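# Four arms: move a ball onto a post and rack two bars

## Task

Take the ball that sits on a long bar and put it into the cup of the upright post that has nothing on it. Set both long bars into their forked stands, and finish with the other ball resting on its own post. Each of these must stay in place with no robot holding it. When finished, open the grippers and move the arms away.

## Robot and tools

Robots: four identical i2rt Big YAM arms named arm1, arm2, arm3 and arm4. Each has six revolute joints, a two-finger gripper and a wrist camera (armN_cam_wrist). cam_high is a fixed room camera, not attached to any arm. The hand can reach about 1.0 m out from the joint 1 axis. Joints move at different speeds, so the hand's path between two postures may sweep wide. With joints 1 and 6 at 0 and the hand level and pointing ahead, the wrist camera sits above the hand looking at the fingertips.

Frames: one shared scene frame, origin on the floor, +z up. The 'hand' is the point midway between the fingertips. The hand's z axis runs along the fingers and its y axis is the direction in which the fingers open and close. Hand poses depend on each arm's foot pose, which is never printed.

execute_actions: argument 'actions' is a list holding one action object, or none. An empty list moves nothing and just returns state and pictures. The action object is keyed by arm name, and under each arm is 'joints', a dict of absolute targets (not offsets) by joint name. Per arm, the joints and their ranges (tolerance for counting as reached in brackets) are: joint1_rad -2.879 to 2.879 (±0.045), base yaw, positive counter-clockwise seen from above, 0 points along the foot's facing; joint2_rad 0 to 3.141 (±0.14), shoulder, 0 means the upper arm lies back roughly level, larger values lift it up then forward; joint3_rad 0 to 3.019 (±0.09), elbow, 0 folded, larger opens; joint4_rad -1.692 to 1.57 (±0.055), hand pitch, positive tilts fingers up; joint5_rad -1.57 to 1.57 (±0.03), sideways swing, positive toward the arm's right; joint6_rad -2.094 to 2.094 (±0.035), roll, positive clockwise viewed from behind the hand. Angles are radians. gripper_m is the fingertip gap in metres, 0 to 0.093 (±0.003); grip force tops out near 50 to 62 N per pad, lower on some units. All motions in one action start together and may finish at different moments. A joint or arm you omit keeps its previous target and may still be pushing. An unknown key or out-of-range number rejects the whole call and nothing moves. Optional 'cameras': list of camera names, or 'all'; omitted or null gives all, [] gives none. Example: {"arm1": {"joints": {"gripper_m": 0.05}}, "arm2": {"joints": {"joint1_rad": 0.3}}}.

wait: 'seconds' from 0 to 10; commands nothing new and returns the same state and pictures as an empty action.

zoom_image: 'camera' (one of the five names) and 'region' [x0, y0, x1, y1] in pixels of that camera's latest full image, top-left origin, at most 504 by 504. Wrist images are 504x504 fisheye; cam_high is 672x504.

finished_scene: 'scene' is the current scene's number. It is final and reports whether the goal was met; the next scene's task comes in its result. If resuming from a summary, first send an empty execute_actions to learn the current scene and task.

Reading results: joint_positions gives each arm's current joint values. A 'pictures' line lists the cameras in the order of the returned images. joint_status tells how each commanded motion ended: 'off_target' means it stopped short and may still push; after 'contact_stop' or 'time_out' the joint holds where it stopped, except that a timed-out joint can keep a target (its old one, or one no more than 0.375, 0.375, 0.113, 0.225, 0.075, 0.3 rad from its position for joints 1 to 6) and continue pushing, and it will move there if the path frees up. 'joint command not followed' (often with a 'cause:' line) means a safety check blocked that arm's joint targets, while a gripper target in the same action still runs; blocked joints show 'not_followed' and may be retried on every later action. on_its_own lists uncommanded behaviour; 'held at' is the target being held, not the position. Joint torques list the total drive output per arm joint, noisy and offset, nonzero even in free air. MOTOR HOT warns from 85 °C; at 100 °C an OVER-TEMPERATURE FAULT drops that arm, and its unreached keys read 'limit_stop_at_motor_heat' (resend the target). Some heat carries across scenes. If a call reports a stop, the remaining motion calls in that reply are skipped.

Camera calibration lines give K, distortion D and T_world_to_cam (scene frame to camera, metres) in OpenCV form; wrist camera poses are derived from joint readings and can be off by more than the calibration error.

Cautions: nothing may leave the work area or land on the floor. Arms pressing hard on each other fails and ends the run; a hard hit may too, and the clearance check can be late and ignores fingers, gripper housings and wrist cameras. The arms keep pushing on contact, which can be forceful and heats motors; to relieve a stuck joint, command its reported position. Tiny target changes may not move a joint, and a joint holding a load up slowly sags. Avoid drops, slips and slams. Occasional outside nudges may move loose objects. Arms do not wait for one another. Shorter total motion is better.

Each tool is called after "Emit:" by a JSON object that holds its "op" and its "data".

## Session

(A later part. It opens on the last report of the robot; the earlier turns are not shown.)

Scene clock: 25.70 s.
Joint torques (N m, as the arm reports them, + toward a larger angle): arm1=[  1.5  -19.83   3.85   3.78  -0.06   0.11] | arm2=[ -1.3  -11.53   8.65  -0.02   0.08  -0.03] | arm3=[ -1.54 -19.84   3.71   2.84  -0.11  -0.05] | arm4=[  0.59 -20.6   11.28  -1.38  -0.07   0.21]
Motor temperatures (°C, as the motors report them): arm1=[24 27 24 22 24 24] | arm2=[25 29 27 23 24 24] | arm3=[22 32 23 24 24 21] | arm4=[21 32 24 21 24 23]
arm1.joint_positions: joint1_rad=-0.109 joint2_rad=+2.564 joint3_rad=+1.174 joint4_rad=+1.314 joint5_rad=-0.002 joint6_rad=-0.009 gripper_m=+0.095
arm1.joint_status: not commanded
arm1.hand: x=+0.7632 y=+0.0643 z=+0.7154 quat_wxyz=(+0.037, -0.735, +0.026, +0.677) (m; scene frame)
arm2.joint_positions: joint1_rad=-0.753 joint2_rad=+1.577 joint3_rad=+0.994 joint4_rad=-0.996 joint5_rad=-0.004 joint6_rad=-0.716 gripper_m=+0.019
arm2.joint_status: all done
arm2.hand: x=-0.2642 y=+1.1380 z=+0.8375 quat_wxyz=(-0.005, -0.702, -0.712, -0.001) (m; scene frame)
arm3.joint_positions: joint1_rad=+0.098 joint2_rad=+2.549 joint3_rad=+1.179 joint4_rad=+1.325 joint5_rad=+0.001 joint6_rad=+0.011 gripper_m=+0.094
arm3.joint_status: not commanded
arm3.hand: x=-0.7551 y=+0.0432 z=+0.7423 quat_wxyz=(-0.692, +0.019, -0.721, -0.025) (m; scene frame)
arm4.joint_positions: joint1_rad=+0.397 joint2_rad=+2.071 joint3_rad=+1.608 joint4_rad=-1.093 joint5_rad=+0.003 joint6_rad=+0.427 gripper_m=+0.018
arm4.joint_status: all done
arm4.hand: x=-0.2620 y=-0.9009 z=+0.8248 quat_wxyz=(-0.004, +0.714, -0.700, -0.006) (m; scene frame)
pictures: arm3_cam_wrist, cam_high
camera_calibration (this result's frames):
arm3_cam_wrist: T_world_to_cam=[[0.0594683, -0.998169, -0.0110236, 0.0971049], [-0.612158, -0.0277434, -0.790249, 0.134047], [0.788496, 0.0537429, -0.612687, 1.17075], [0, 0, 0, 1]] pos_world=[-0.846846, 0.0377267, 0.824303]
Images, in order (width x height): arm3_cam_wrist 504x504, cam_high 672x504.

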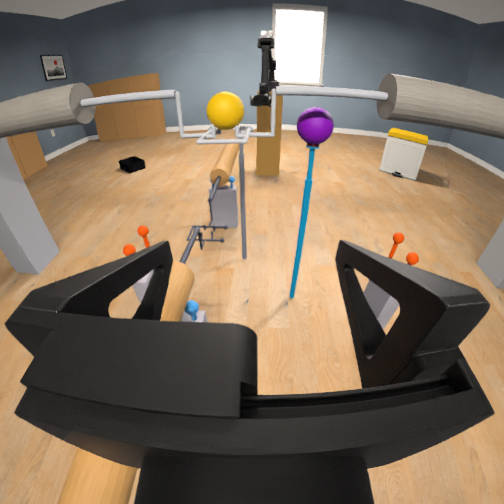

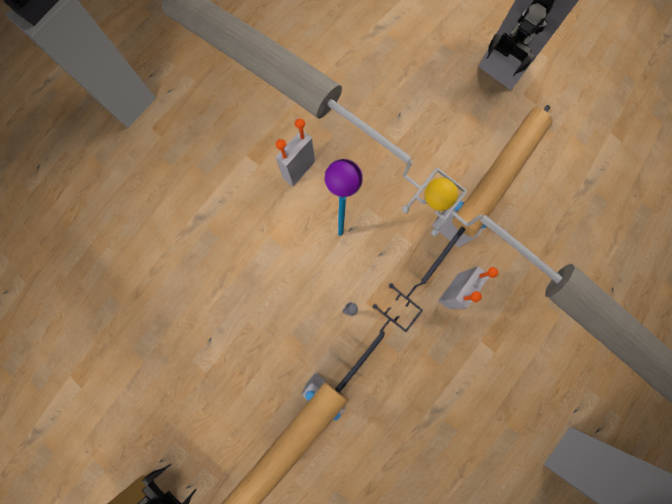

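Emit:
{"op": "execute_actions", "data": {"actions": [{"arm2":{"joints":{"joint1_rad":-0.472,"joint2_rad":1.37,"joint3_rad":0.83,"joint4_rad":-1.028,"joint6_rad":-0.415}},"arm4":{"joints":{"joint1_rad":0.208,"joint2_rad":1.932,"joint3_rad":1.472,"joint4_rad":-1.11,"joint6_rad":0.243}}}], "cameras": ["arm3_cam_wrist","cam_high"]}}

Scene clock: 27.63 s.
Joint torques (N m, as the arm reports them, + toward a larger angle): arm1=[  1.41 -19.82   3.83   3.8   -0.05   0.12] | arm2=[-1.49 -8.72  9.41  0.05  0.36  0.06] | arm3=[ -1.38 -20.02   3.67   2.88  -0.12  -0.06] | arm4=[  0.9  -20.04   8.07  -0.59  -0.19   0.29]
Motor temperatures (°C, as the motors report them): arm1=[24 27 24 22 24 24] | arm2=[25 29 27 23 24 24] | arm3=[22 32 23 24 24 21] | arm4=[21 33 25 21 24 23]
arm1.joint_positions: joint1_rad=-0.109 joint2_rad=+2.564 joint3_rad=+1.174 joint4_rad=+1.314 joint5_rad=-0.002 joint6_rad=-0.009 gripper_m=+0.095
arm1.joint_status: not commanded
arm1.hand: x=+0.7632 y=+0.0643 z=+0.7154 quat_wxyz=(+0.037, -0.735, +0.026, +0.677) (m; scene frame)
arm2.joint_positions: joint1_rad=-0.466 joint2_rad=+1.383 joint3_rad=+0.821 joint4_rad=-1.010 joint5_rad=-0.009 joint6_rad=-0.428 gripper_m=+0.019
arm2.joint_status: all done
arm2.hand: x=-0.1364 y=+1.1384 z=+0.8506 quat_wxyz=(-0.007, -0.702, -0.712, +0.001) (m; scene frame)
arm3.joint_positions: joint1_rad=+0.098 joint2_rad=+2.549 joint3_rad=+1.179 joint4_rad=+1.325 joint5_rad=+0.001 joint6_rad=+0.011 gripper_m=+0.094
arm3.joint_status: not commanded
arm3.hand: x=-0.7551 y=+0.0432 z=+0.7423 quat_wxyz=(-0.692, +0.019, -0.721, -0.025) (m; scene frame)
arm4.joint_positions: joint1_rad=+0.193 joint2_rad=+1.957 joint3_rad=+1.476 joint4_rad=-1.086 joint5_rad=+0.005 joint6_rad=+0.227 gripper_m=+0.018
arm4.joint_status: all done
arm4.hand: x=-0.1355 y=-0.8994 z=+0.8439 quat_wxyz=(-0.003, +0.713, -0.701, +0.000) (m; scene frame)
pictures: arm3_cam_wrist, cam_high
camera_calibration (this result's frames):
arm3_cam_wrist: T_world_to_cam=[[0.0594683, -0.998169, -0.0110236, 0.0971049], [-0.612158, -0.0277434, -0.790249, 0.134047], [0.788496, 0.0537429, -0.612687, 1.17075], [0, 0, 0, 1]] pos_world=[-0.846846, 0.0377267, 0.824303]
Images, in order (width x height): arm3_cam_wrist 504x504, cam_high 672x504.

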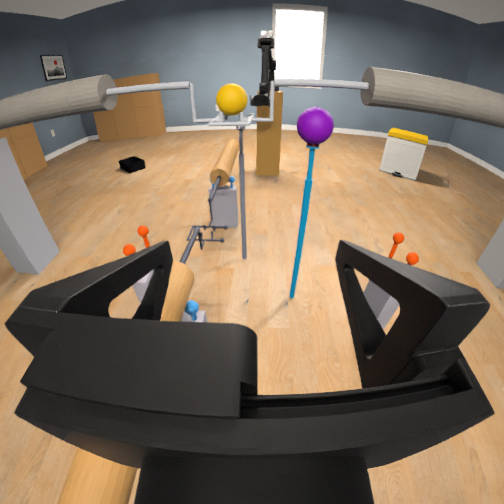

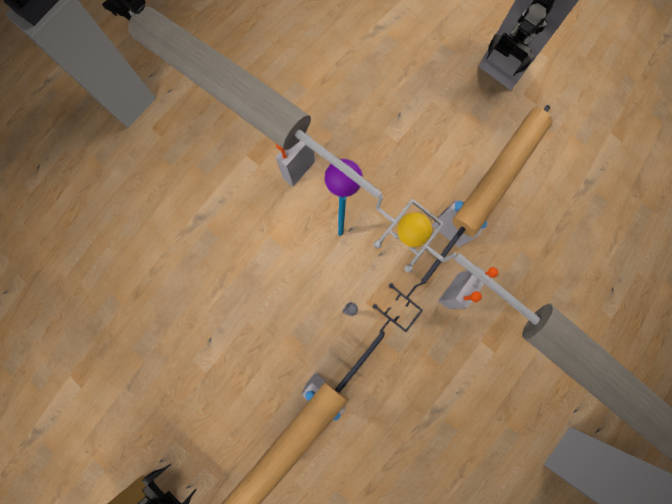

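Emit:
{"op": "execute_actions", "data": {"actions": []}}

Scene clock: 28.63 s.
Joint torques (N m, as the arm reports them, + toward a larger angle): arm1=[  1.41 -19.83   3.86   3.77  -0.05   0.12] | arm2=[-1.56 -8.6   9.5  -0.01  0.37  0.06] | arm3=[ -1.45 -19.88   3.72   2.91  -0.12  -0.05] | arm4=[  0.85 -20.07   7.98  -0.54  -0.17   0.27]
Motor temperatures (°C, as the motors report them): arm1=[24 27 24 22 24 24] | arm2=[25 29 28 23 24 24] | arm3=[22 32 23 24 24 21] | arm4=[21 33 25 21 24 23]
arm1.joint_positions: joint1_rad=-0.109 joint2_rad=+2.564 joint3_rad=+1.174 joint4_rad=+1.314 joint5_rad=-0.002 joint6_rad=-0.009 gripper_m=+0.095
arm1.joint_status: not commanded
arm1.hand: x=+0.7632 y=+0.0643 z=+0.7154 quat_wxyz=(+0.037, -0.735, +0.026, +0.677) (m; scene frame)
arm2.joint_positions: joint1_rad=-0.466 joint2_rad=+1.383 joint3_rad=+0.821 joint4_rad=-1.010 joint5_rad=-0.009 joint6_rad=-0.428 gripper_m=+0.019
arm2.joint_status: all done
arm2.hand: x=-0.1364 y=+1.1384 z=+0.8506 quat_wxyz=(-0.007, -0.702, -0.712, +0.001) (m; scene frame)
arm3.joint_positions: joint1_rad=+0.098 joint2_rad=+2.549 joint3_rad=+1.179 joint4_rad=+1.325 joint5_rad=+0.001 joint6_rad=+0.011 gripper_m=+0.094
arm3.joint_status: not commanded
arm3.hand: x=-0.7551 y=+0.0432 z=+0.7423 quat_wxyz=(-0.692, +0.019, -0.721, -0.025) (m; scene frame)
arm4.joint_positions: joint1_rad=+0.193 joint2_rad=+1.957 joint3_rad=+1.476 joint4_rad=-1.086 joint5_rad=+0.005 joint6_rad=+0.227 gripper_m=+0.018
arm4.joint_status: all done
arm4.hand: x=-0.1355 y=-0.8994 z=+0.8439 quat_wxyz=(-0.003, +0.713, -0.701, +0.000) (m; scene frame)
pictures: arm1_cam_wrist, arm2_cam_wrist, arm3_cam_wrist, arm4_cam_wrist, cam_high
camera_calibration (this result's frames):
arm1_cam_wrist: T_world_to_cam=[[0.089224, 0.995856, 0.0176312, -0.145865], [0.653692, -0.0451934, -0.75541, 0.0473179], [-0.751483, 0.0789261, -0.655015, 1.16062], [0, 0, 0, 1]] pos_world=[0.854269, 0.0557957, 0.798539]
arm2_cam_wrist: T_world_to_cam=[[-0.999954, 0.00152425, 0.00943017, -0.146227], [0.00681193, 0.805861, 0.592066, -1.41823], [-0.00669695, 0.592103, -0.805835, 0.134708], [0, 0, 0, 1]] pos_world=[-0.135658, 1.06335, 0.949613]
arm3_cam_wrist: T_world_to_cam=[[0.0594683, -0.998169, -0.0110236, 0.0971049], [-0.612158, -0.0277434, -0.790249, 0.134047], [0.788496, 0.0537429, -0.612687, 1.17075], [0, 0, 0, 1]] pos_world=[-0.846846, 0.0377267, 0.824303]
arm4_cam_wrist: T_world_to_cam=[[0.999923, 0.0117375, 0.0039543, 0.140639], [0.00739856, -0.822085, 0.569317, -1.2136], [0.00993314, -0.569244, -0.822109, 0.308287], [0, 0, 0, 1]] pos_world=[-0.134711, -0.823846, 0.943814]
Images, in order (width x height): arm1_cam_wrist 504x504, arm2_cam_wrist 504x504, arm3_cam_wrist 504x504, arm4_cam_wrist 504x504, cam_high 672x504.

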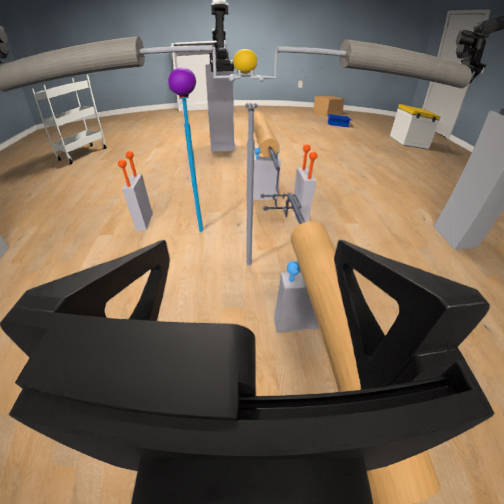

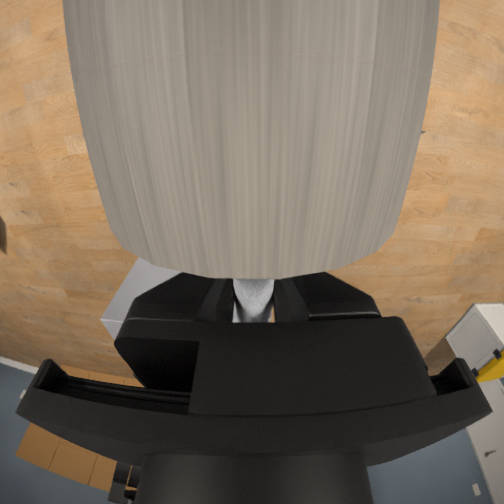

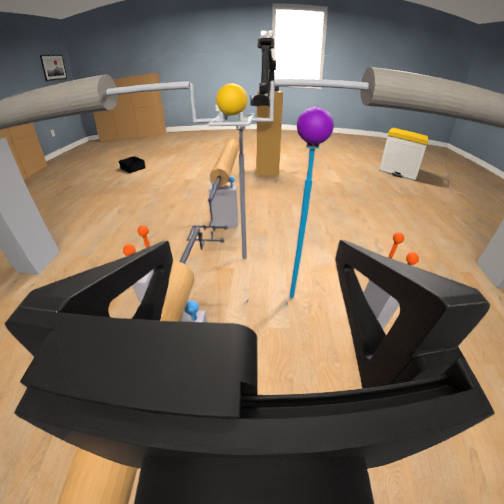

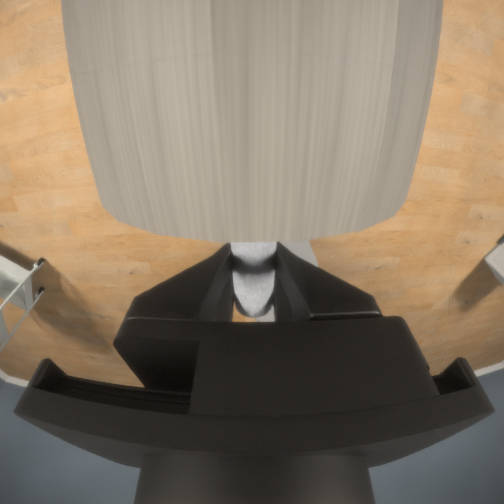

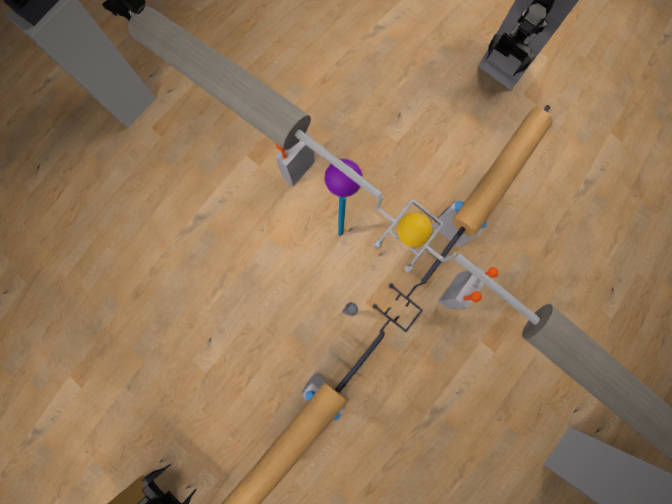

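Emit:
{"op": "execute_actions", "data": {"actions": [{"arm2":{"joints":{"joint1_rad":-0.101,"joint2_rad":1.318,"joint3_rad":0.7335,"joint4_rad":-0.9864,"joint6_rad":-0.056}},"arm4":{"joints":{"joint1_rad":-0.022,"joint2_rad":1.920,"joint3_rad":1.396,"joint4_rad":-1.046,"joint6_rad":0.012}}}], "cameras": ["arm1_cam_wrist","cam_high"]}}

Scene clock: 30.07 s.
Joint torques (N m, as the arm reports them, + toward a larger angle): arm1=[  1.41 -19.8    3.88   3.78  -0.05   0.12] | arm2=[-0.81 -8.56  8.25  0.14  0.32  0.07] | arm3=[ -1.39 -19.88   3.68   2.86  -0.11  -0.06] | arm4=[ -0.71 -20.22   7.35  -0.43   0.03   0.19]
Motor temperatures (°C, as the motors report them): arm1=[24 28 24 22 24 24] | arm2=[25 29 28 23 24 24] | arm3=[22 32 23 24 24 21] | arm4=[21 33 25 21 24 23]
arm1.joint_positions: joint1_rad=-0.109 joint2_rad=+2.564 joint3_rad=+1.174 joint4_rad=+1.314 joint5_rad=-0.002 joint6_rad=-0.009 gripper_m=+0.095
arm1.joint_status: not commanded
arm1.hand: x=+0.7632 y=+0.0643 z=+0.7154 quat_wxyz=(+0.037, -0.735, +0.026, +0.677) (m; scene frame)
arm2.joint_positions: joint1_rad=-0.104 joint2_rad=+1.344 joint3_rad=+0.736 joint4_rad=-0.972 joint5_rad=-0.007 joint6_rad=-0.069 gripper_m=+0.019
arm2.joint_status: all done
arm2.hand: x=-0.0160 y=+1.1366 z=+0.8355 quat_wxyz=(-0.003, -0.702, -0.713, -0.002) (m; scene frame)
arm3.joint_positions: joint1_rad=+0.098 joint2_rad=+2.549 joint3_rad=+1.179 joint4_rad=+1.325 joint5_rad=+0.001 joint6_rad=+0.011 gripper_m=+0.094
arm3.joint_status: not commanded
arm3.hand: x=-0.7551 y=+0.0432 z=+0.7423 quat_wxyz=(-0.692, +0.019, -0.721, -0.025) (m; scene frame)
arm4.joint_positions: joint1_rad=-0.027 joint2_rad=+1.954 joint3_rad=+1.406 joint4_rad=-1.025 joint5_rad=-0.001 joint6_rad=+0.003 gripper_m=+0.018
arm4.joint_status: all done
arm4.hand: x=-0.0124 y=-0.8983 z=+0.8227 quat_wxyz=(+0.001, +0.714, -0.700, +0.001) (m; scene frame)
pictures: arm1_cam_wrist, cam_high
camera_calibration (this result's frames):
arm1_cam_wrist: T_world_to_cam=[[0.089224, 0.995856, 0.0176312, -0.145865], [0.653692, -0.0451934, -0.75541, 0.0473179], [-0.751483, 0.0789261, -0.655015, 1.16062], [0, 0, 0, 1]] pos_world=[0.854269, 0.0557957, 0.798539]
Images, in order (width x height): arm1_cam_wrist 504x504, cam_high 672x504.

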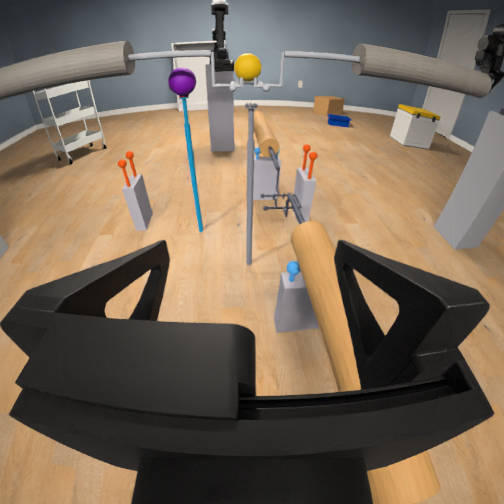

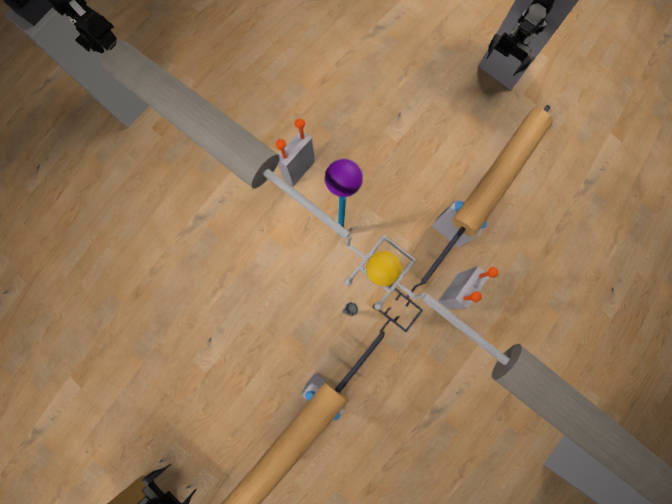

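Emit:
{"op": "zoom_image", "data": {"camera": "arm1_cam_wrist", "region": [190, 30, 310, 130]}}

Region (190, 30, 310, 130) of arm1_cam_wrist's 504x504 image, scaled by 4.200, with more detail than that image has.

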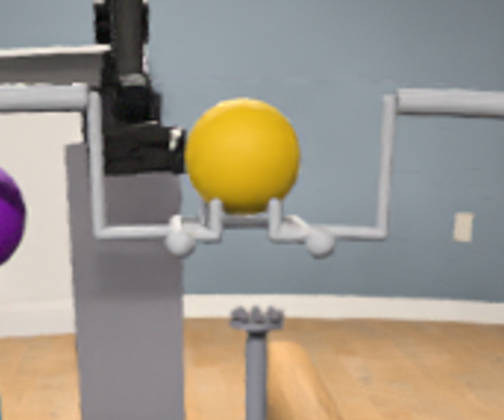

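Emit:
{"op": "execute_actions", "data": {"actions": [{"arm2":{"joints":{"joint1_rad":0.282,"joint2_rad":1.335,"joint3_rad":0.80,"joint4_rad":-1.03,"joint6_rad":0.343}},"arm4":{"joints":{"joint1_rad":-0.239,"joint2_rad":1.917,"joint3_rad":1.475,"joint4_rad":-1.105,"joint6_rad":-0.222}}}], "cameras": ["arm1_cam_wrist","arm3_cam_wrist","cam_high"]}}

Scene clock: 32.13 s.
Joint torques (N m, as the arm reports them, + toward a larger angle): arm1=[  1.55 -19.87   3.85   3.79  -0.05   0.12] | arm2=[ 0.04 -7.95 10.01 -0.56  0.14  0.24] | arm3=[ -1.34 -19.89   3.68   2.89  -0.13  -0.05] | arm4=[ -0.23 -20.3   10.11  -1.53   0.21  -0.03]
Motor temperatures (°C, as the motors report them): arm1=[24 28 24 22 24 24] | arm2=[25 29 28 23 24 24] | arm3=[22 33 23 24 24 21] | arm4=[21 34 26 21 24 23]
arm1.joint_positions: joint1_rad=-0.109 joint2_rad=+2.564 joint3_rad=+1.174 joint4_rad=+1.314 joint5_rad=-0.002 joint6_rad=-0.009 gripper_m=+0.095
arm1.joint_status: not commanded
arm1.hand: x=+0.7632 y=+0.0643 z=+0.7154 quat_wxyz=(+0.037, -0.735, +0.026, +0.677) (m; scene frame)
arm2.joint_positions: joint1_rad=+0.271 joint2_rad=+1.344 joint3_rad=+0.785 joint4_rad=-0.996 joint5_rad=-0.002 joint6_rad=+0.311 gripper_m=+0.019
arm2.joint_status: all done
arm2.hand: x=+0.1044 y=+1.1369 z=+0.8511 quat_wxyz=(-0.010, -0.703, -0.711, +0.006) (m; scene frame)
arm3.joint_positions: joint1_rad=+0.098 joint2_rad=+2.549 joint3_rad=+1.179 joint4_rad=+1.325 joint5_rad=+0.001 joint6_rad=+0.011 gripper_m=+0.094
arm3.joint_status: not commanded
arm3.hand: x=-0.7551 y=+0.0432 z=+0.7423 quat_wxyz=(-0.692, +0.019, -0.721, -0.025) (m; scene frame)
arm4.joint_positions: joint1_rad=-0.239 joint2_rad=+1.952 joint3_rad=+1.449 joint4_rad=-1.055 joint5_rad=-0.006 joint6_rad=-0.211 gripper_m=+0.018
arm4.joint_status: all done
arm4.hand: x=+0.1053 y=-0.8963 z=+0.8379 quat_wxyz=(-0.004, +0.715, -0.699, -0.005) (m; scene frame)
pictures: arm1_cam_wrist, arm3_cam_wrist, cam_high
camera_calibration (this result's frames):
arm1_cam_wrist: T_world_to_cam=[[0.089224, 0.995856, 0.0176312, -0.145865], [0.653692, -0.0451934, -0.75541, 0.0473179], [-0.751483, 0.0789261, -0.655015, 1.16062], [0, 0, 0, 1]] pos_world=[0.854269, 0.0557957, 0.798539]
arm3_cam_wrist: T_world_to_cam=[[0.0594683, -0.998169, -0.0110236, 0.0971049], [-0.612158, -0.0277434, -0.790249, 0.134047], [0.788496, 0.0537429, -0.612687, 1.17075], [0, 0, 0, 1]] pos_world=[-0.846846, 0.0377267, 0.824303]
Images, in order (width x height): arm1_cam_wrist 504x504, arm3_cam_wrist 504x504, cam_high 672x504.

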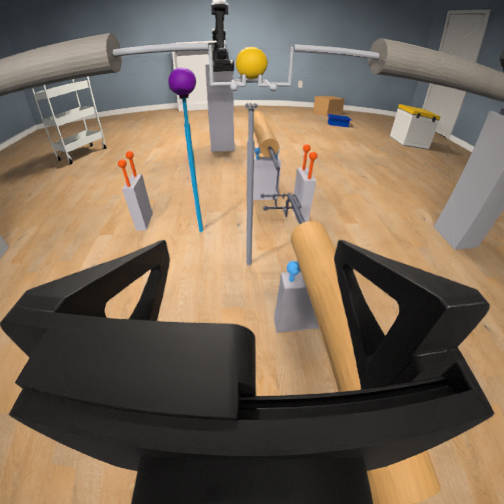

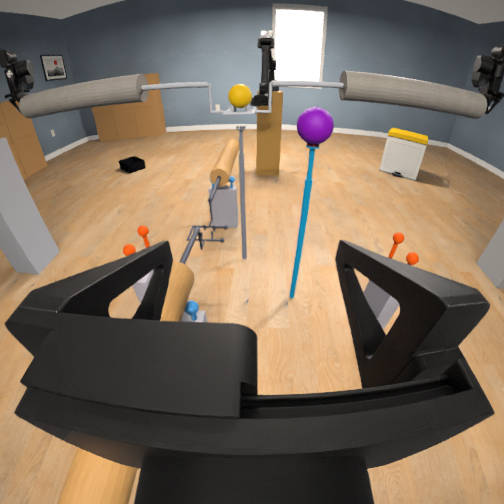

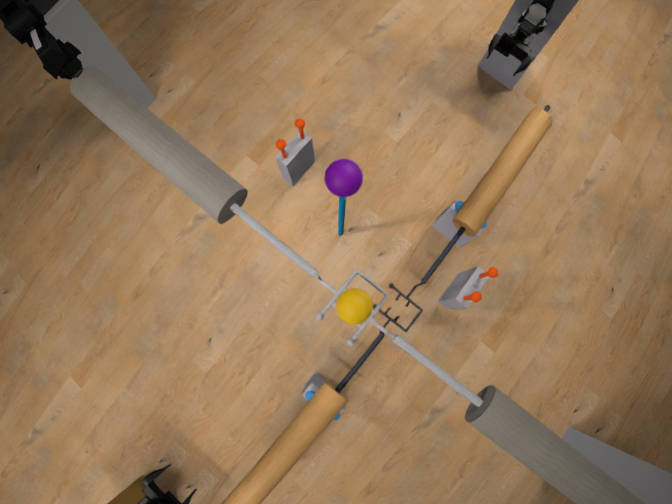

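Emit:
{"op": "zoom_image", "data": {"camera": "cam_high", "region": [300, 255, 420, 355]}}

Emit:
{"op": "zoom_image", "data": {"camera": "arm1_cam_wrist", "region": [190, 30, 310, 130]}}

Emit:
{"op": "zoom_image", "data": {"camera": "arm3_cam_wrist", "region": [190, 65, 290, 150]}}

Region (300, 255, 420, 355) of cam_high's 672x504 image, scaled by 4.200, with more detail than that image has.

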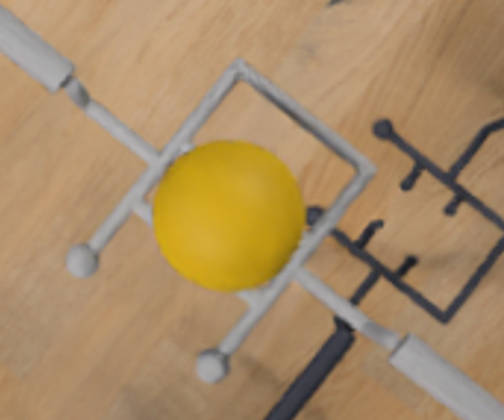

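Region (190, 30, 310, 130) of arm1_cam_wrist's 504x504 image, scaled by 4.200, with more detail than that image has.

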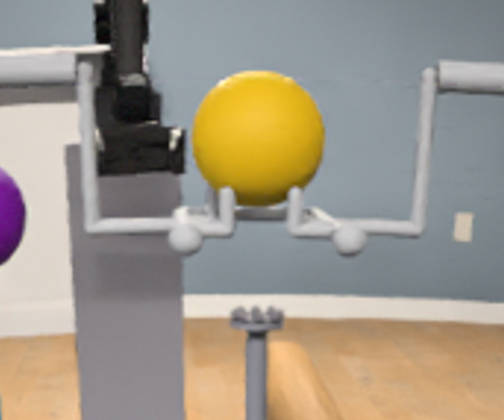

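Region (190, 65, 290, 150) of arm3_cam_wrist's 504x504 image, scaled by 5.040, with more detail than that image has; it fills the top 428 rows of this view, and the rest is white.

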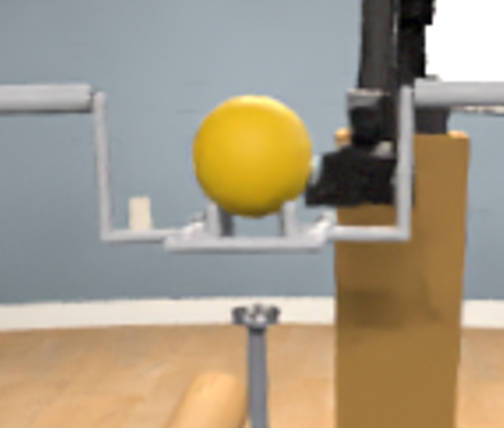

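Emit:
{"op": "execute_actions", "data": {"actions": [{"arm2":{"joints":{"joint1_rad":0.305,"joint2_rad":1.405,"joint3_rad":0.74,"joint4_rad":-0.915,"joint6_rad":0.365}},"arm4":{"joints":{"joint1_rad":-0.256,"joint2_rad":1.975,"joint3_rad":1.422,"joint4_rad":-1.027,"joint6_rad":-0.228}}}], "cameras": ["arm1_cam_wrist","arm3_cam_wrist","cam_high"]}}

Emit:
{"op": "zoom_image", "data": {"camera": "cam_high", "region": [300, 255, 420, 355]}}

Emit:
{"op": "zoom_image", "data": {"camera": "arm1_cam_wrist", "region": [190, 30, 310, 130]}}

Emit:
{"op": "zoom_image", "data": {"camera": "arm3_cam_wrist", "region": [190, 65, 290, 150]}}

Scene clock: 33.77 s.
Joint torques (N m, as the arm reports them, + toward a larger angle): arm1=[  1.37 -19.97   3.88   3.77  -0.05   0.12] | arm2=[ 0.13 -8.75  6.95  0.05  0.04  0.24] | arm3=[ -1.48 -19.76   3.69   2.84  -0.12  -0.06] | arm4=[ -1.63 -19.31   7.04  -0.42   0.23  -0.12]
Motor temperatures (°C, as the motors report them): arm1=[24 28 24 22 24 24] | arm2=[25 28 28 23 24 24] | arm3=[22 33 23 24 24 21] | arm4=[21 34 26 21 24 23]
arm1.joint_positions: joint1_rad=-0.109 joint2_rad=+2.564 joint3_rad=+1.174 joint4_rad=+1.314 joint5_rad=-0.002 joint6_rad=-0.009 gripper_m=+0.095
arm1.joint_status: not commanded
arm1.hand: x=+0.7632 y=+0.0643 z=+0.7154 quat_wxyz=(+0.037, -0.735, +0.026, +0.677) (m; scene frame)
arm2.joint_positions: joint1_rad=+0.289 joint2_rad=+1.418 joint3_rad=+0.750 joint4_rad=-0.898 joint5_rad=+0.000 joint6_rad=+0.332 gripper_m=+0.019
arm2.joint_status: all done
arm2.hand: x=+0.1103 y=+1.1368 z=+0.8173 quat_wxyz=(-0.005, -0.704, -0.710, +0.004) (m; scene frame)
arm3.joint_positions: joint1_rad=+0.098 joint2_rad=+2.549 joint3_rad=+1.179 joint4_rad=+1.325 joint5_rad=+0.001 joint6_rad=+0.011 gripper_m=+0.094
arm3.joint_status: not commanded
arm3.hand: x=-0.7551 y=+0.0432 z=+0.7423 quat_wxyz=(-0.692, +0.019, -0.721, -0.025) (m; scene frame)
arm4.joint_positions: joint1_rad=-0.241 joint2_rad=+1.997 joint3_rad=+1.434 joint4_rad=-1.009 joint5_rad=-0.007 joint6_rad=-0.211 gripper_m=+0.018
arm4.joint_status: all done
arm4.hand: x=+0.1061 y=-0.8969 z=+0.8090 quat_wxyz=(+0.002, +0.714, -0.700, -0.002) (m; scene frame)
pictures: arm1_cam_wrist, arm3_cam_wrist, cam_high
camera_calibration (this result's frames):
arm1_cam_wrist: T_world_to_cam=[[0.089224, 0.995856, 0.0176312, -0.145865], [0.653692, -0.0451934, -0.75541, 0.0473179], [-0.751483, 0.0789261, -0.655015, 1.16062], [0, 0, 0, 1]] pos_world=[0.854269, 0.0557957, 0.798539]
arm3_cam_wrist: T_world_to_cam=[[0.0594683, -0.998169, -0.0110236, 0.0971049], [-0.612158, -0.0277434, -0.790249, 0.134047], [0.788496, 0.0537429, -0.612687, 1.17075], [0, 0, 0, 1]] pos_world=[-0.846846, 0.0377267, 0.824303]
Images, in order (width x height): arm1_cam_wrist 504x504, arm3_cam_wrist 504x504, cam_high 672x504.

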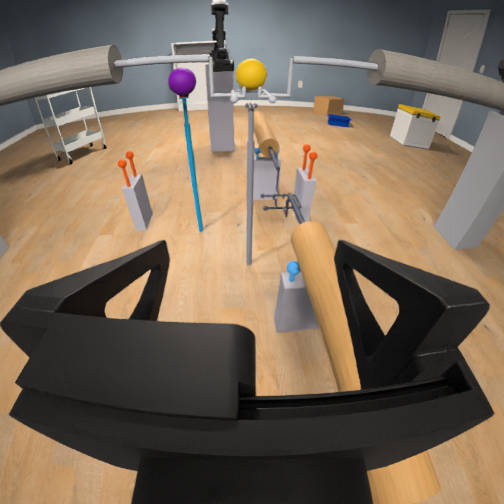

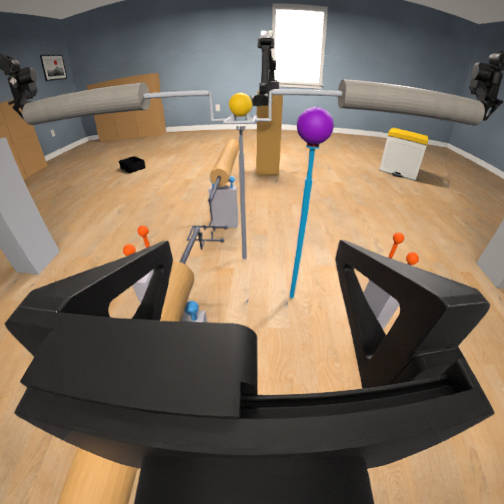

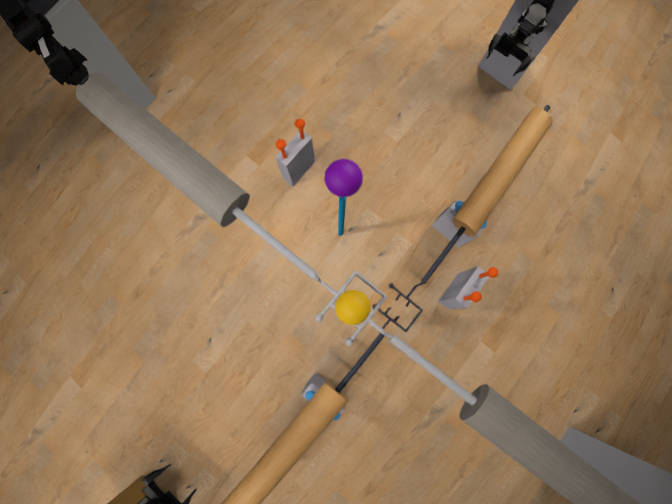

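Region (300, 255, 420, 355) of cam_high's 672x504 image, scaled by 4.200, with more detail than that image has.

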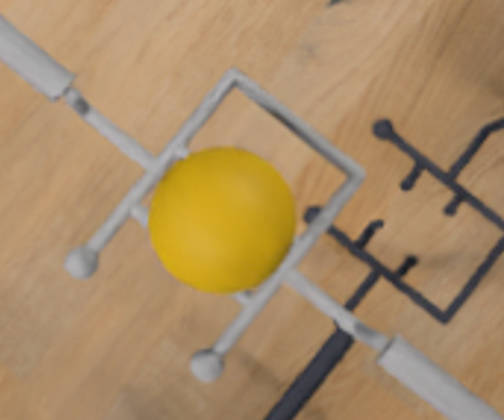

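Region (190, 30, 310, 130) of arm1_cam_wrist's 504x504 image, scaled by 4.200, with more detail than that image has.

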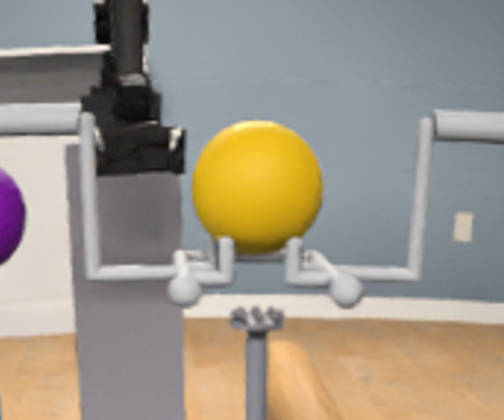

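Region (190, 65, 290, 150) of arm3_cam_wrist's 504x504 image, scaled by 5.040, with more detail than that image has; it fills the top 428 rows of this view, and the rest is white.

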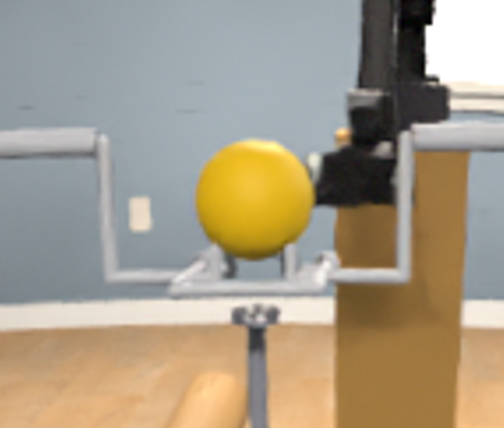

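Emit:
{"op": "execute_actions", "data": {"actions": [{"arm2":{"joints":{"joint1_rad":0.31,"joint2_rad":1.468,"joint3_rad":0.698,"joint4_rad":-0.815,"joint6_rad":0.365}},"arm4":{"joints":{"joint1_rad":-0.272,"joint2_rad":2.008,"joint3_rad":1.389,"joint4_rad":-0.96,"joint6_rad":-0.235}}}], "cameras": ["arm1_cam_wrist","arm3_cam_wrist","cam_high"]}}

Emit:
{"op": "zoom_image", "data": {"camera": "cam_high", "region": [300, 255, 420, 355]}}

Emit:
{"op": "zoom_image", "data": {"camera": "arm1_cam_wrist", "region": [190, 30, 310, 130]}}

Emit:
{"op": "zoom_image", "data": {"camera": "arm3_cam_wrist", "region": [190, 65, 290, 150]}}

Scene clock: 35.37 s.
Joint torques (N m, as the arm reports them, + toward a larger angle): arm1=[  1.29 -19.71   3.87   3.78  -0.05   0.12] | arm2=[ 0.8  -8.58  6.08 -0.03  0.04  0.24] | arm3=[ -1.49 -19.83   3.69   2.92  -0.12  -0.05] | arm4=[ -2.23 -19.05   6.31  -0.22   0.23  -0.11]
Motor temperatures (°C, as the motors report them): arm1=[24 28 24 22 24 24] | arm2=[25 28 28 23 24 24] | arm3=[22 33 23 24 24 21] | arm4=[21 34 26 21 24 23]
arm1.joint_positions: joint1_rad=-0.109 joint2_rad=+2.564 joint3_rad=+1.174 joint4_rad=+1.314 joint5_rad=-0.002 joint6_rad=-0.009 gripper_m=+0.095
arm1.joint_status: not commanded
arm1.hand: x=+0.7632 y=+0.0643 z=+0.7154 quat_wxyz=(+0.037, -0.735, +0.026, +0.677) (m; scene frame)
arm2.joint_positions: joint1_rad=+0.290 joint2_rad=+1.479 joint3_rad=+0.717 joint4_rad=-0.796 joint5_rad=+0.000 joint6_rad=+0.332 gripper_m=+0.019
arm2.joint_status: all done
arm2.hand: x=+0.1114 y=+1.1350 z=+0.7892 quat_wxyz=(-0.009, -0.704, -0.710, +0.006) (m; scene frame)
arm3.joint_positions: joint1_rad=+0.098 joint2_rad=+2.549 joint3_rad=+1.179 joint4_rad=+1.325 joint5_rad=+0.001 joint6_rad=+0.011 gripper_m=+0.094
arm3.joint_status: not commanded
arm3.hand: x=-0.7551 y=+0.0432 z=+0.7423 quat_wxyz=(-0.692, +0.019, -0.721, -0.025) (m; scene frame)
arm4.joint_positions: joint1_rad=-0.253 joint2_rad=+2.025 joint3_rad=+1.407 joint4_rad=-0.943 joint5_rad=-0.008 joint6_rad=-0.221 gripper_m=+0.018
arm4.joint_status: all done
arm4.hand: x=+0.1126 y=-0.8987 z=+0.7850 quat_wxyz=(-0.002, +0.714, -0.701, -0.005) (m; scene frame)
pictures: arm1_cam_wrist, arm3_cam_wrist, cam_high
camera_calibration (this result's frames):
arm1_cam_wrist: T_world_to_cam=[[0.089224, 0.995856, 0.0176312, -0.145865], [0.653692, -0.0451934, -0.75541, 0.0473179], [-0.751483, 0.0789261, -0.655015, 1.16062], [0, 0, 0, 1]] pos_world=[0.854269, 0.0557957, 0.798539]
arm3_cam_wrist: T_world_to_cam=[[0.0594683, -0.998169, -0.0110236, 0.0971049], [-0.612158, -0.0277434, -0.790249, 0.134047], [0.788496, 0.0537429, -0.612687, 1.17075], [0, 0, 0, 1]] pos_world=[-0.846846, 0.0377267, 0.824303]
Images, in order (width x height): arm1_cam_wrist 504x504, arm3_cam_wrist 504x504, cam_high 672x504.

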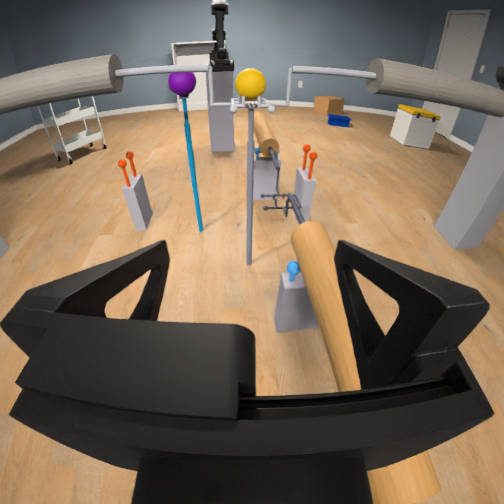

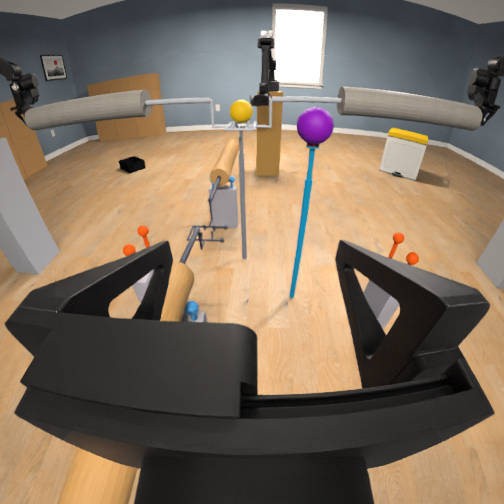

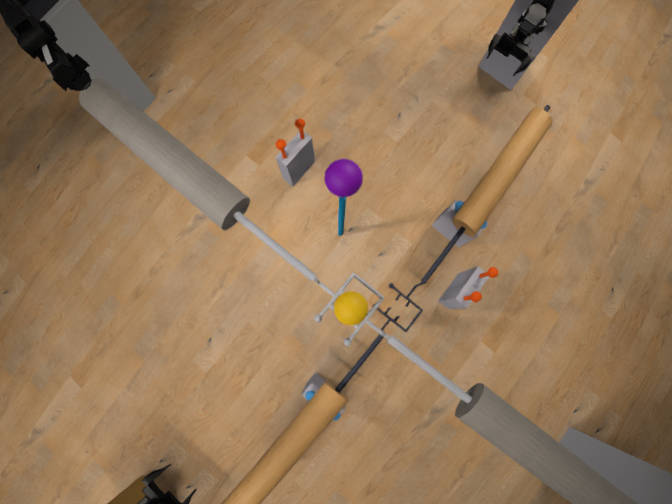

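Region (300, 255, 420, 355) of cam_high's 672x504 image, scaled by 4.200, with more detail than that image has.

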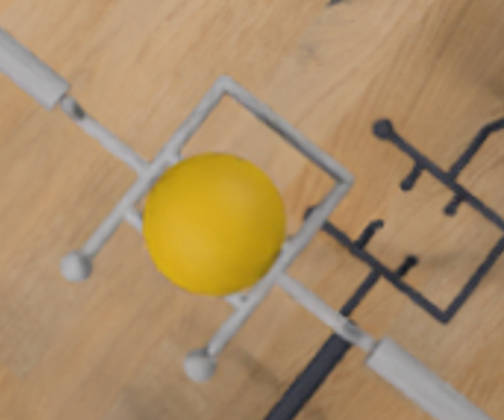

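Region (190, 30, 310, 130) of arm1_cam_wrist's 504x504 image, scaled by 4.200, with more detail than that image has.

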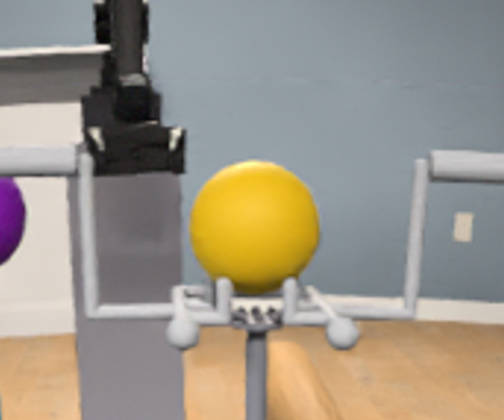

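Region (190, 65, 290, 150) of arm3_cam_wrist's 504x504 image, scaled by 5.040, with more detail than that image has; it fills the top 428 rows of this view, and the rest is white.

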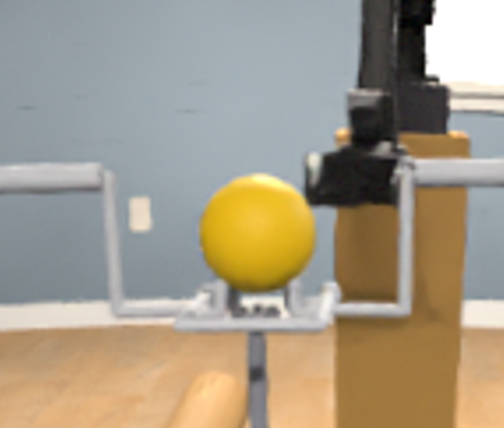

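Emit:
{"op": "execute_actions", "data": {"actions": [{"arm2":{"joints":{"joint2_rad":1.519,"joint3_rad":0.672,"joint4_rad":-0.75}},"arm4":{"joints":{"joint2_rad":2.046,"joint3_rad":1.375,"joint4_rad":-0.92}}}], "cameras": ["arm1_cam_wrist","arm3_cam_wrist","cam_high"]}}

Emit:
{"op": "zoom_image", "data": {"camera": "arm1_cam_wrist", "region": [190, 30, 310, 130]}}

Emit:
{"op": "zoom_image", "data": {"camera": "arm3_cam_wrist", "region": [190, 65, 290, 150]}}

Scene clock: 36.40 s.
Joint torques (N m, as the arm reports them, + toward a larger angle): arm1=[  1.37 -19.91   3.85   3.77  -0.05   0.11] | arm2=[ 0.71 -8.12  4.93  0.12  0.04  0.25] | arm3=[ -1.54 -19.9    3.74   2.91  -0.12  -0.06] | arm4=[ -2.53 -18.64   5.76  -0.34   0.25  -0.08]
Motor temperatures (°C, as the motors report them): arm1=[24 28 24 22 24 24] | arm2=[25 28 28 23 24 24] | arm3=[22 33 23 24 24 21] | arm4=[21 34 26 21 24 23]
arm1.joint_positions: joint1_rad=-0.109 joint2_rad=+2.564 joint3_rad=+1.174 joint4_rad=+1.314 joint5_rad=-0.002 joint6_rad=-0.009 gripper_m=+0.095
arm1.joint_status: not commanded
arm1.hand: x=+0.7632 y=+0.0643 z=+0.7154 quat_wxyz=(+0.037, -0.735, +0.026, +0.677) (m; scene frame)
arm2.joint_positions: joint1_rad=+0.290 joint2_rad=+1.523 joint3_rad=+0.695 joint4_rad=-0.730 joint5_rad=+0.000 joint6_rad=+0.332 gripper_m=+0.019
arm2.joint_status: all done
arm2.hand: x=+0.1110 y=+1.1359 z=+0.7697 quat_wxyz=(-0.009, -0.704, -0.710, +0.006) (m; scene frame)
arm3.joint_positions: joint1_rad=+0.098 joint2_rad=+2.549 joint3_rad=+1.179 joint4_rad=+1.325 joint5_rad=+0.001 joint6_rad=+0.011 gripper_m=+0.094
arm3.joint_status: not commanded
arm3.hand: x=-0.7551 y=+0.0432 z=+0.7423 quat_wxyz=(-0.692, +0.019, -0.721, -0.025) (m; scene frame)
arm4.joint_positions: joint1_rad=-0.253 joint2_rad=+2.058 joint3_rad=+1.399 joint4_rad=-0.903 joint5_rad=-0.008 joint6_rad=-0.222 gripper_m=+0.018
arm4.joint_status: all done
arm4.hand: x=+0.1128 y=-0.8980 z=+0.7650 quat_wxyz=(-0.002, +0.714, -0.700, -0.005) (m; scene frame)
pictures: arm1_cam_wrist, arm3_cam_wrist, cam_high
camera_calibration (this result's frames):
arm1_cam_wrist: T_world_to_cam=[[0.089224, 0.995856, 0.0176312, -0.145865], [0.653692, -0.0451934, -0.75541, 0.0473179], [-0.751483, 0.0789261, -0.655015, 1.16062], [0, 0, 0, 1]] pos_world=[0.854269, 0.0557957, 0.798539]
arm3_cam_wrist: T_world_to_cam=[[0.0594683, -0.998169, -0.0110236, 0.0971049], [-0.612158, -0.0277434, -0.790249, 0.134047], [0.788496, 0.0537429, -0.612687, 1.17075], [0, 0, 0, 1]] pos_world=[-0.846846, 0.0377267, 0.824303]
Images, in order (width x height): arm1_cam_wrist 504x504, arm3_cam_wrist 504x504, cam_high 672x504.

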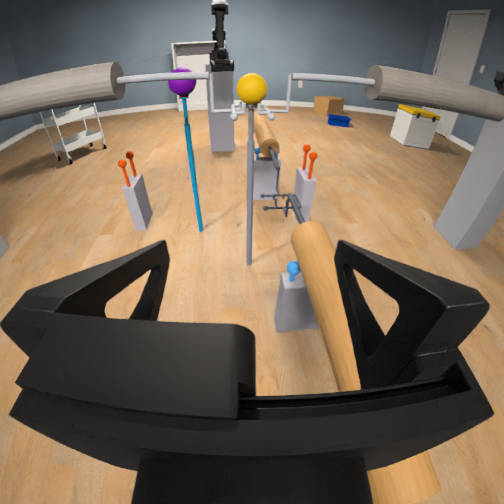

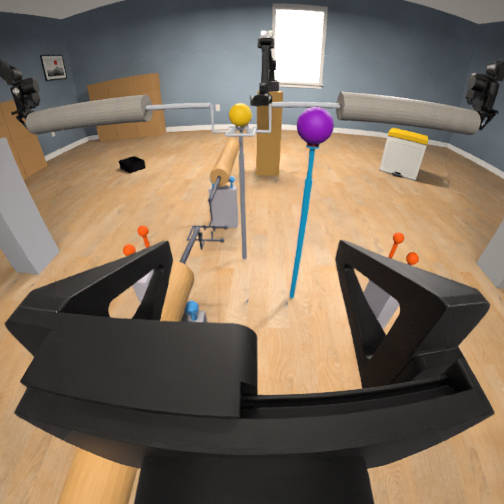

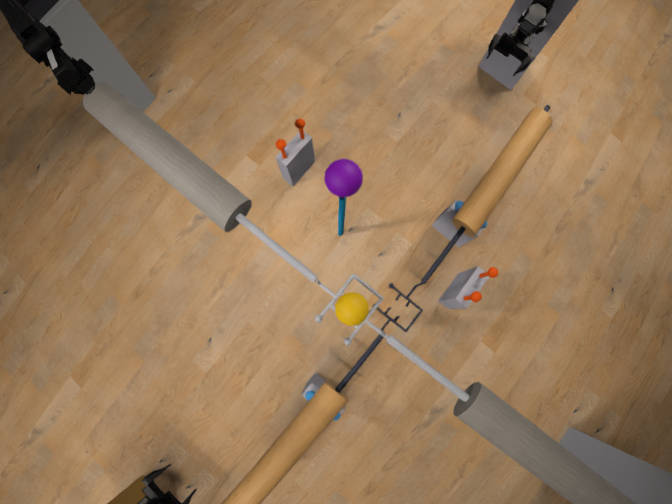

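Region (190, 30, 310, 130) of arm1_cam_wrist's 504x504 image, scaled by 4.200, with more detail than that image has.

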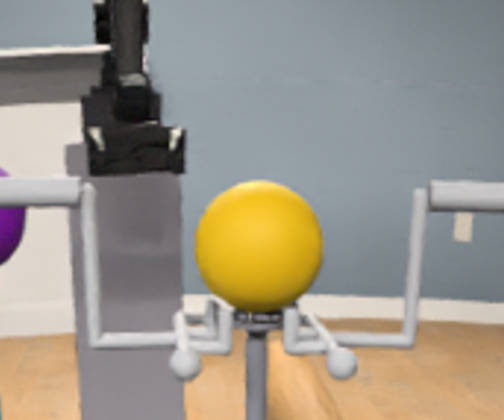

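Region (190, 65, 290, 150) of arm3_cam_wrist's 504x504 image, scaled by 5.040, with more detail than that image has; it fills the top 428 rows of this view, and the rest is white.

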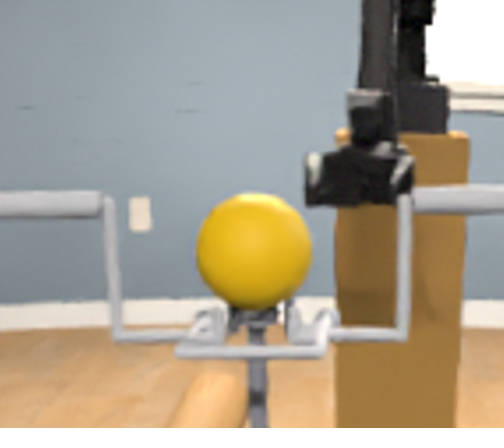

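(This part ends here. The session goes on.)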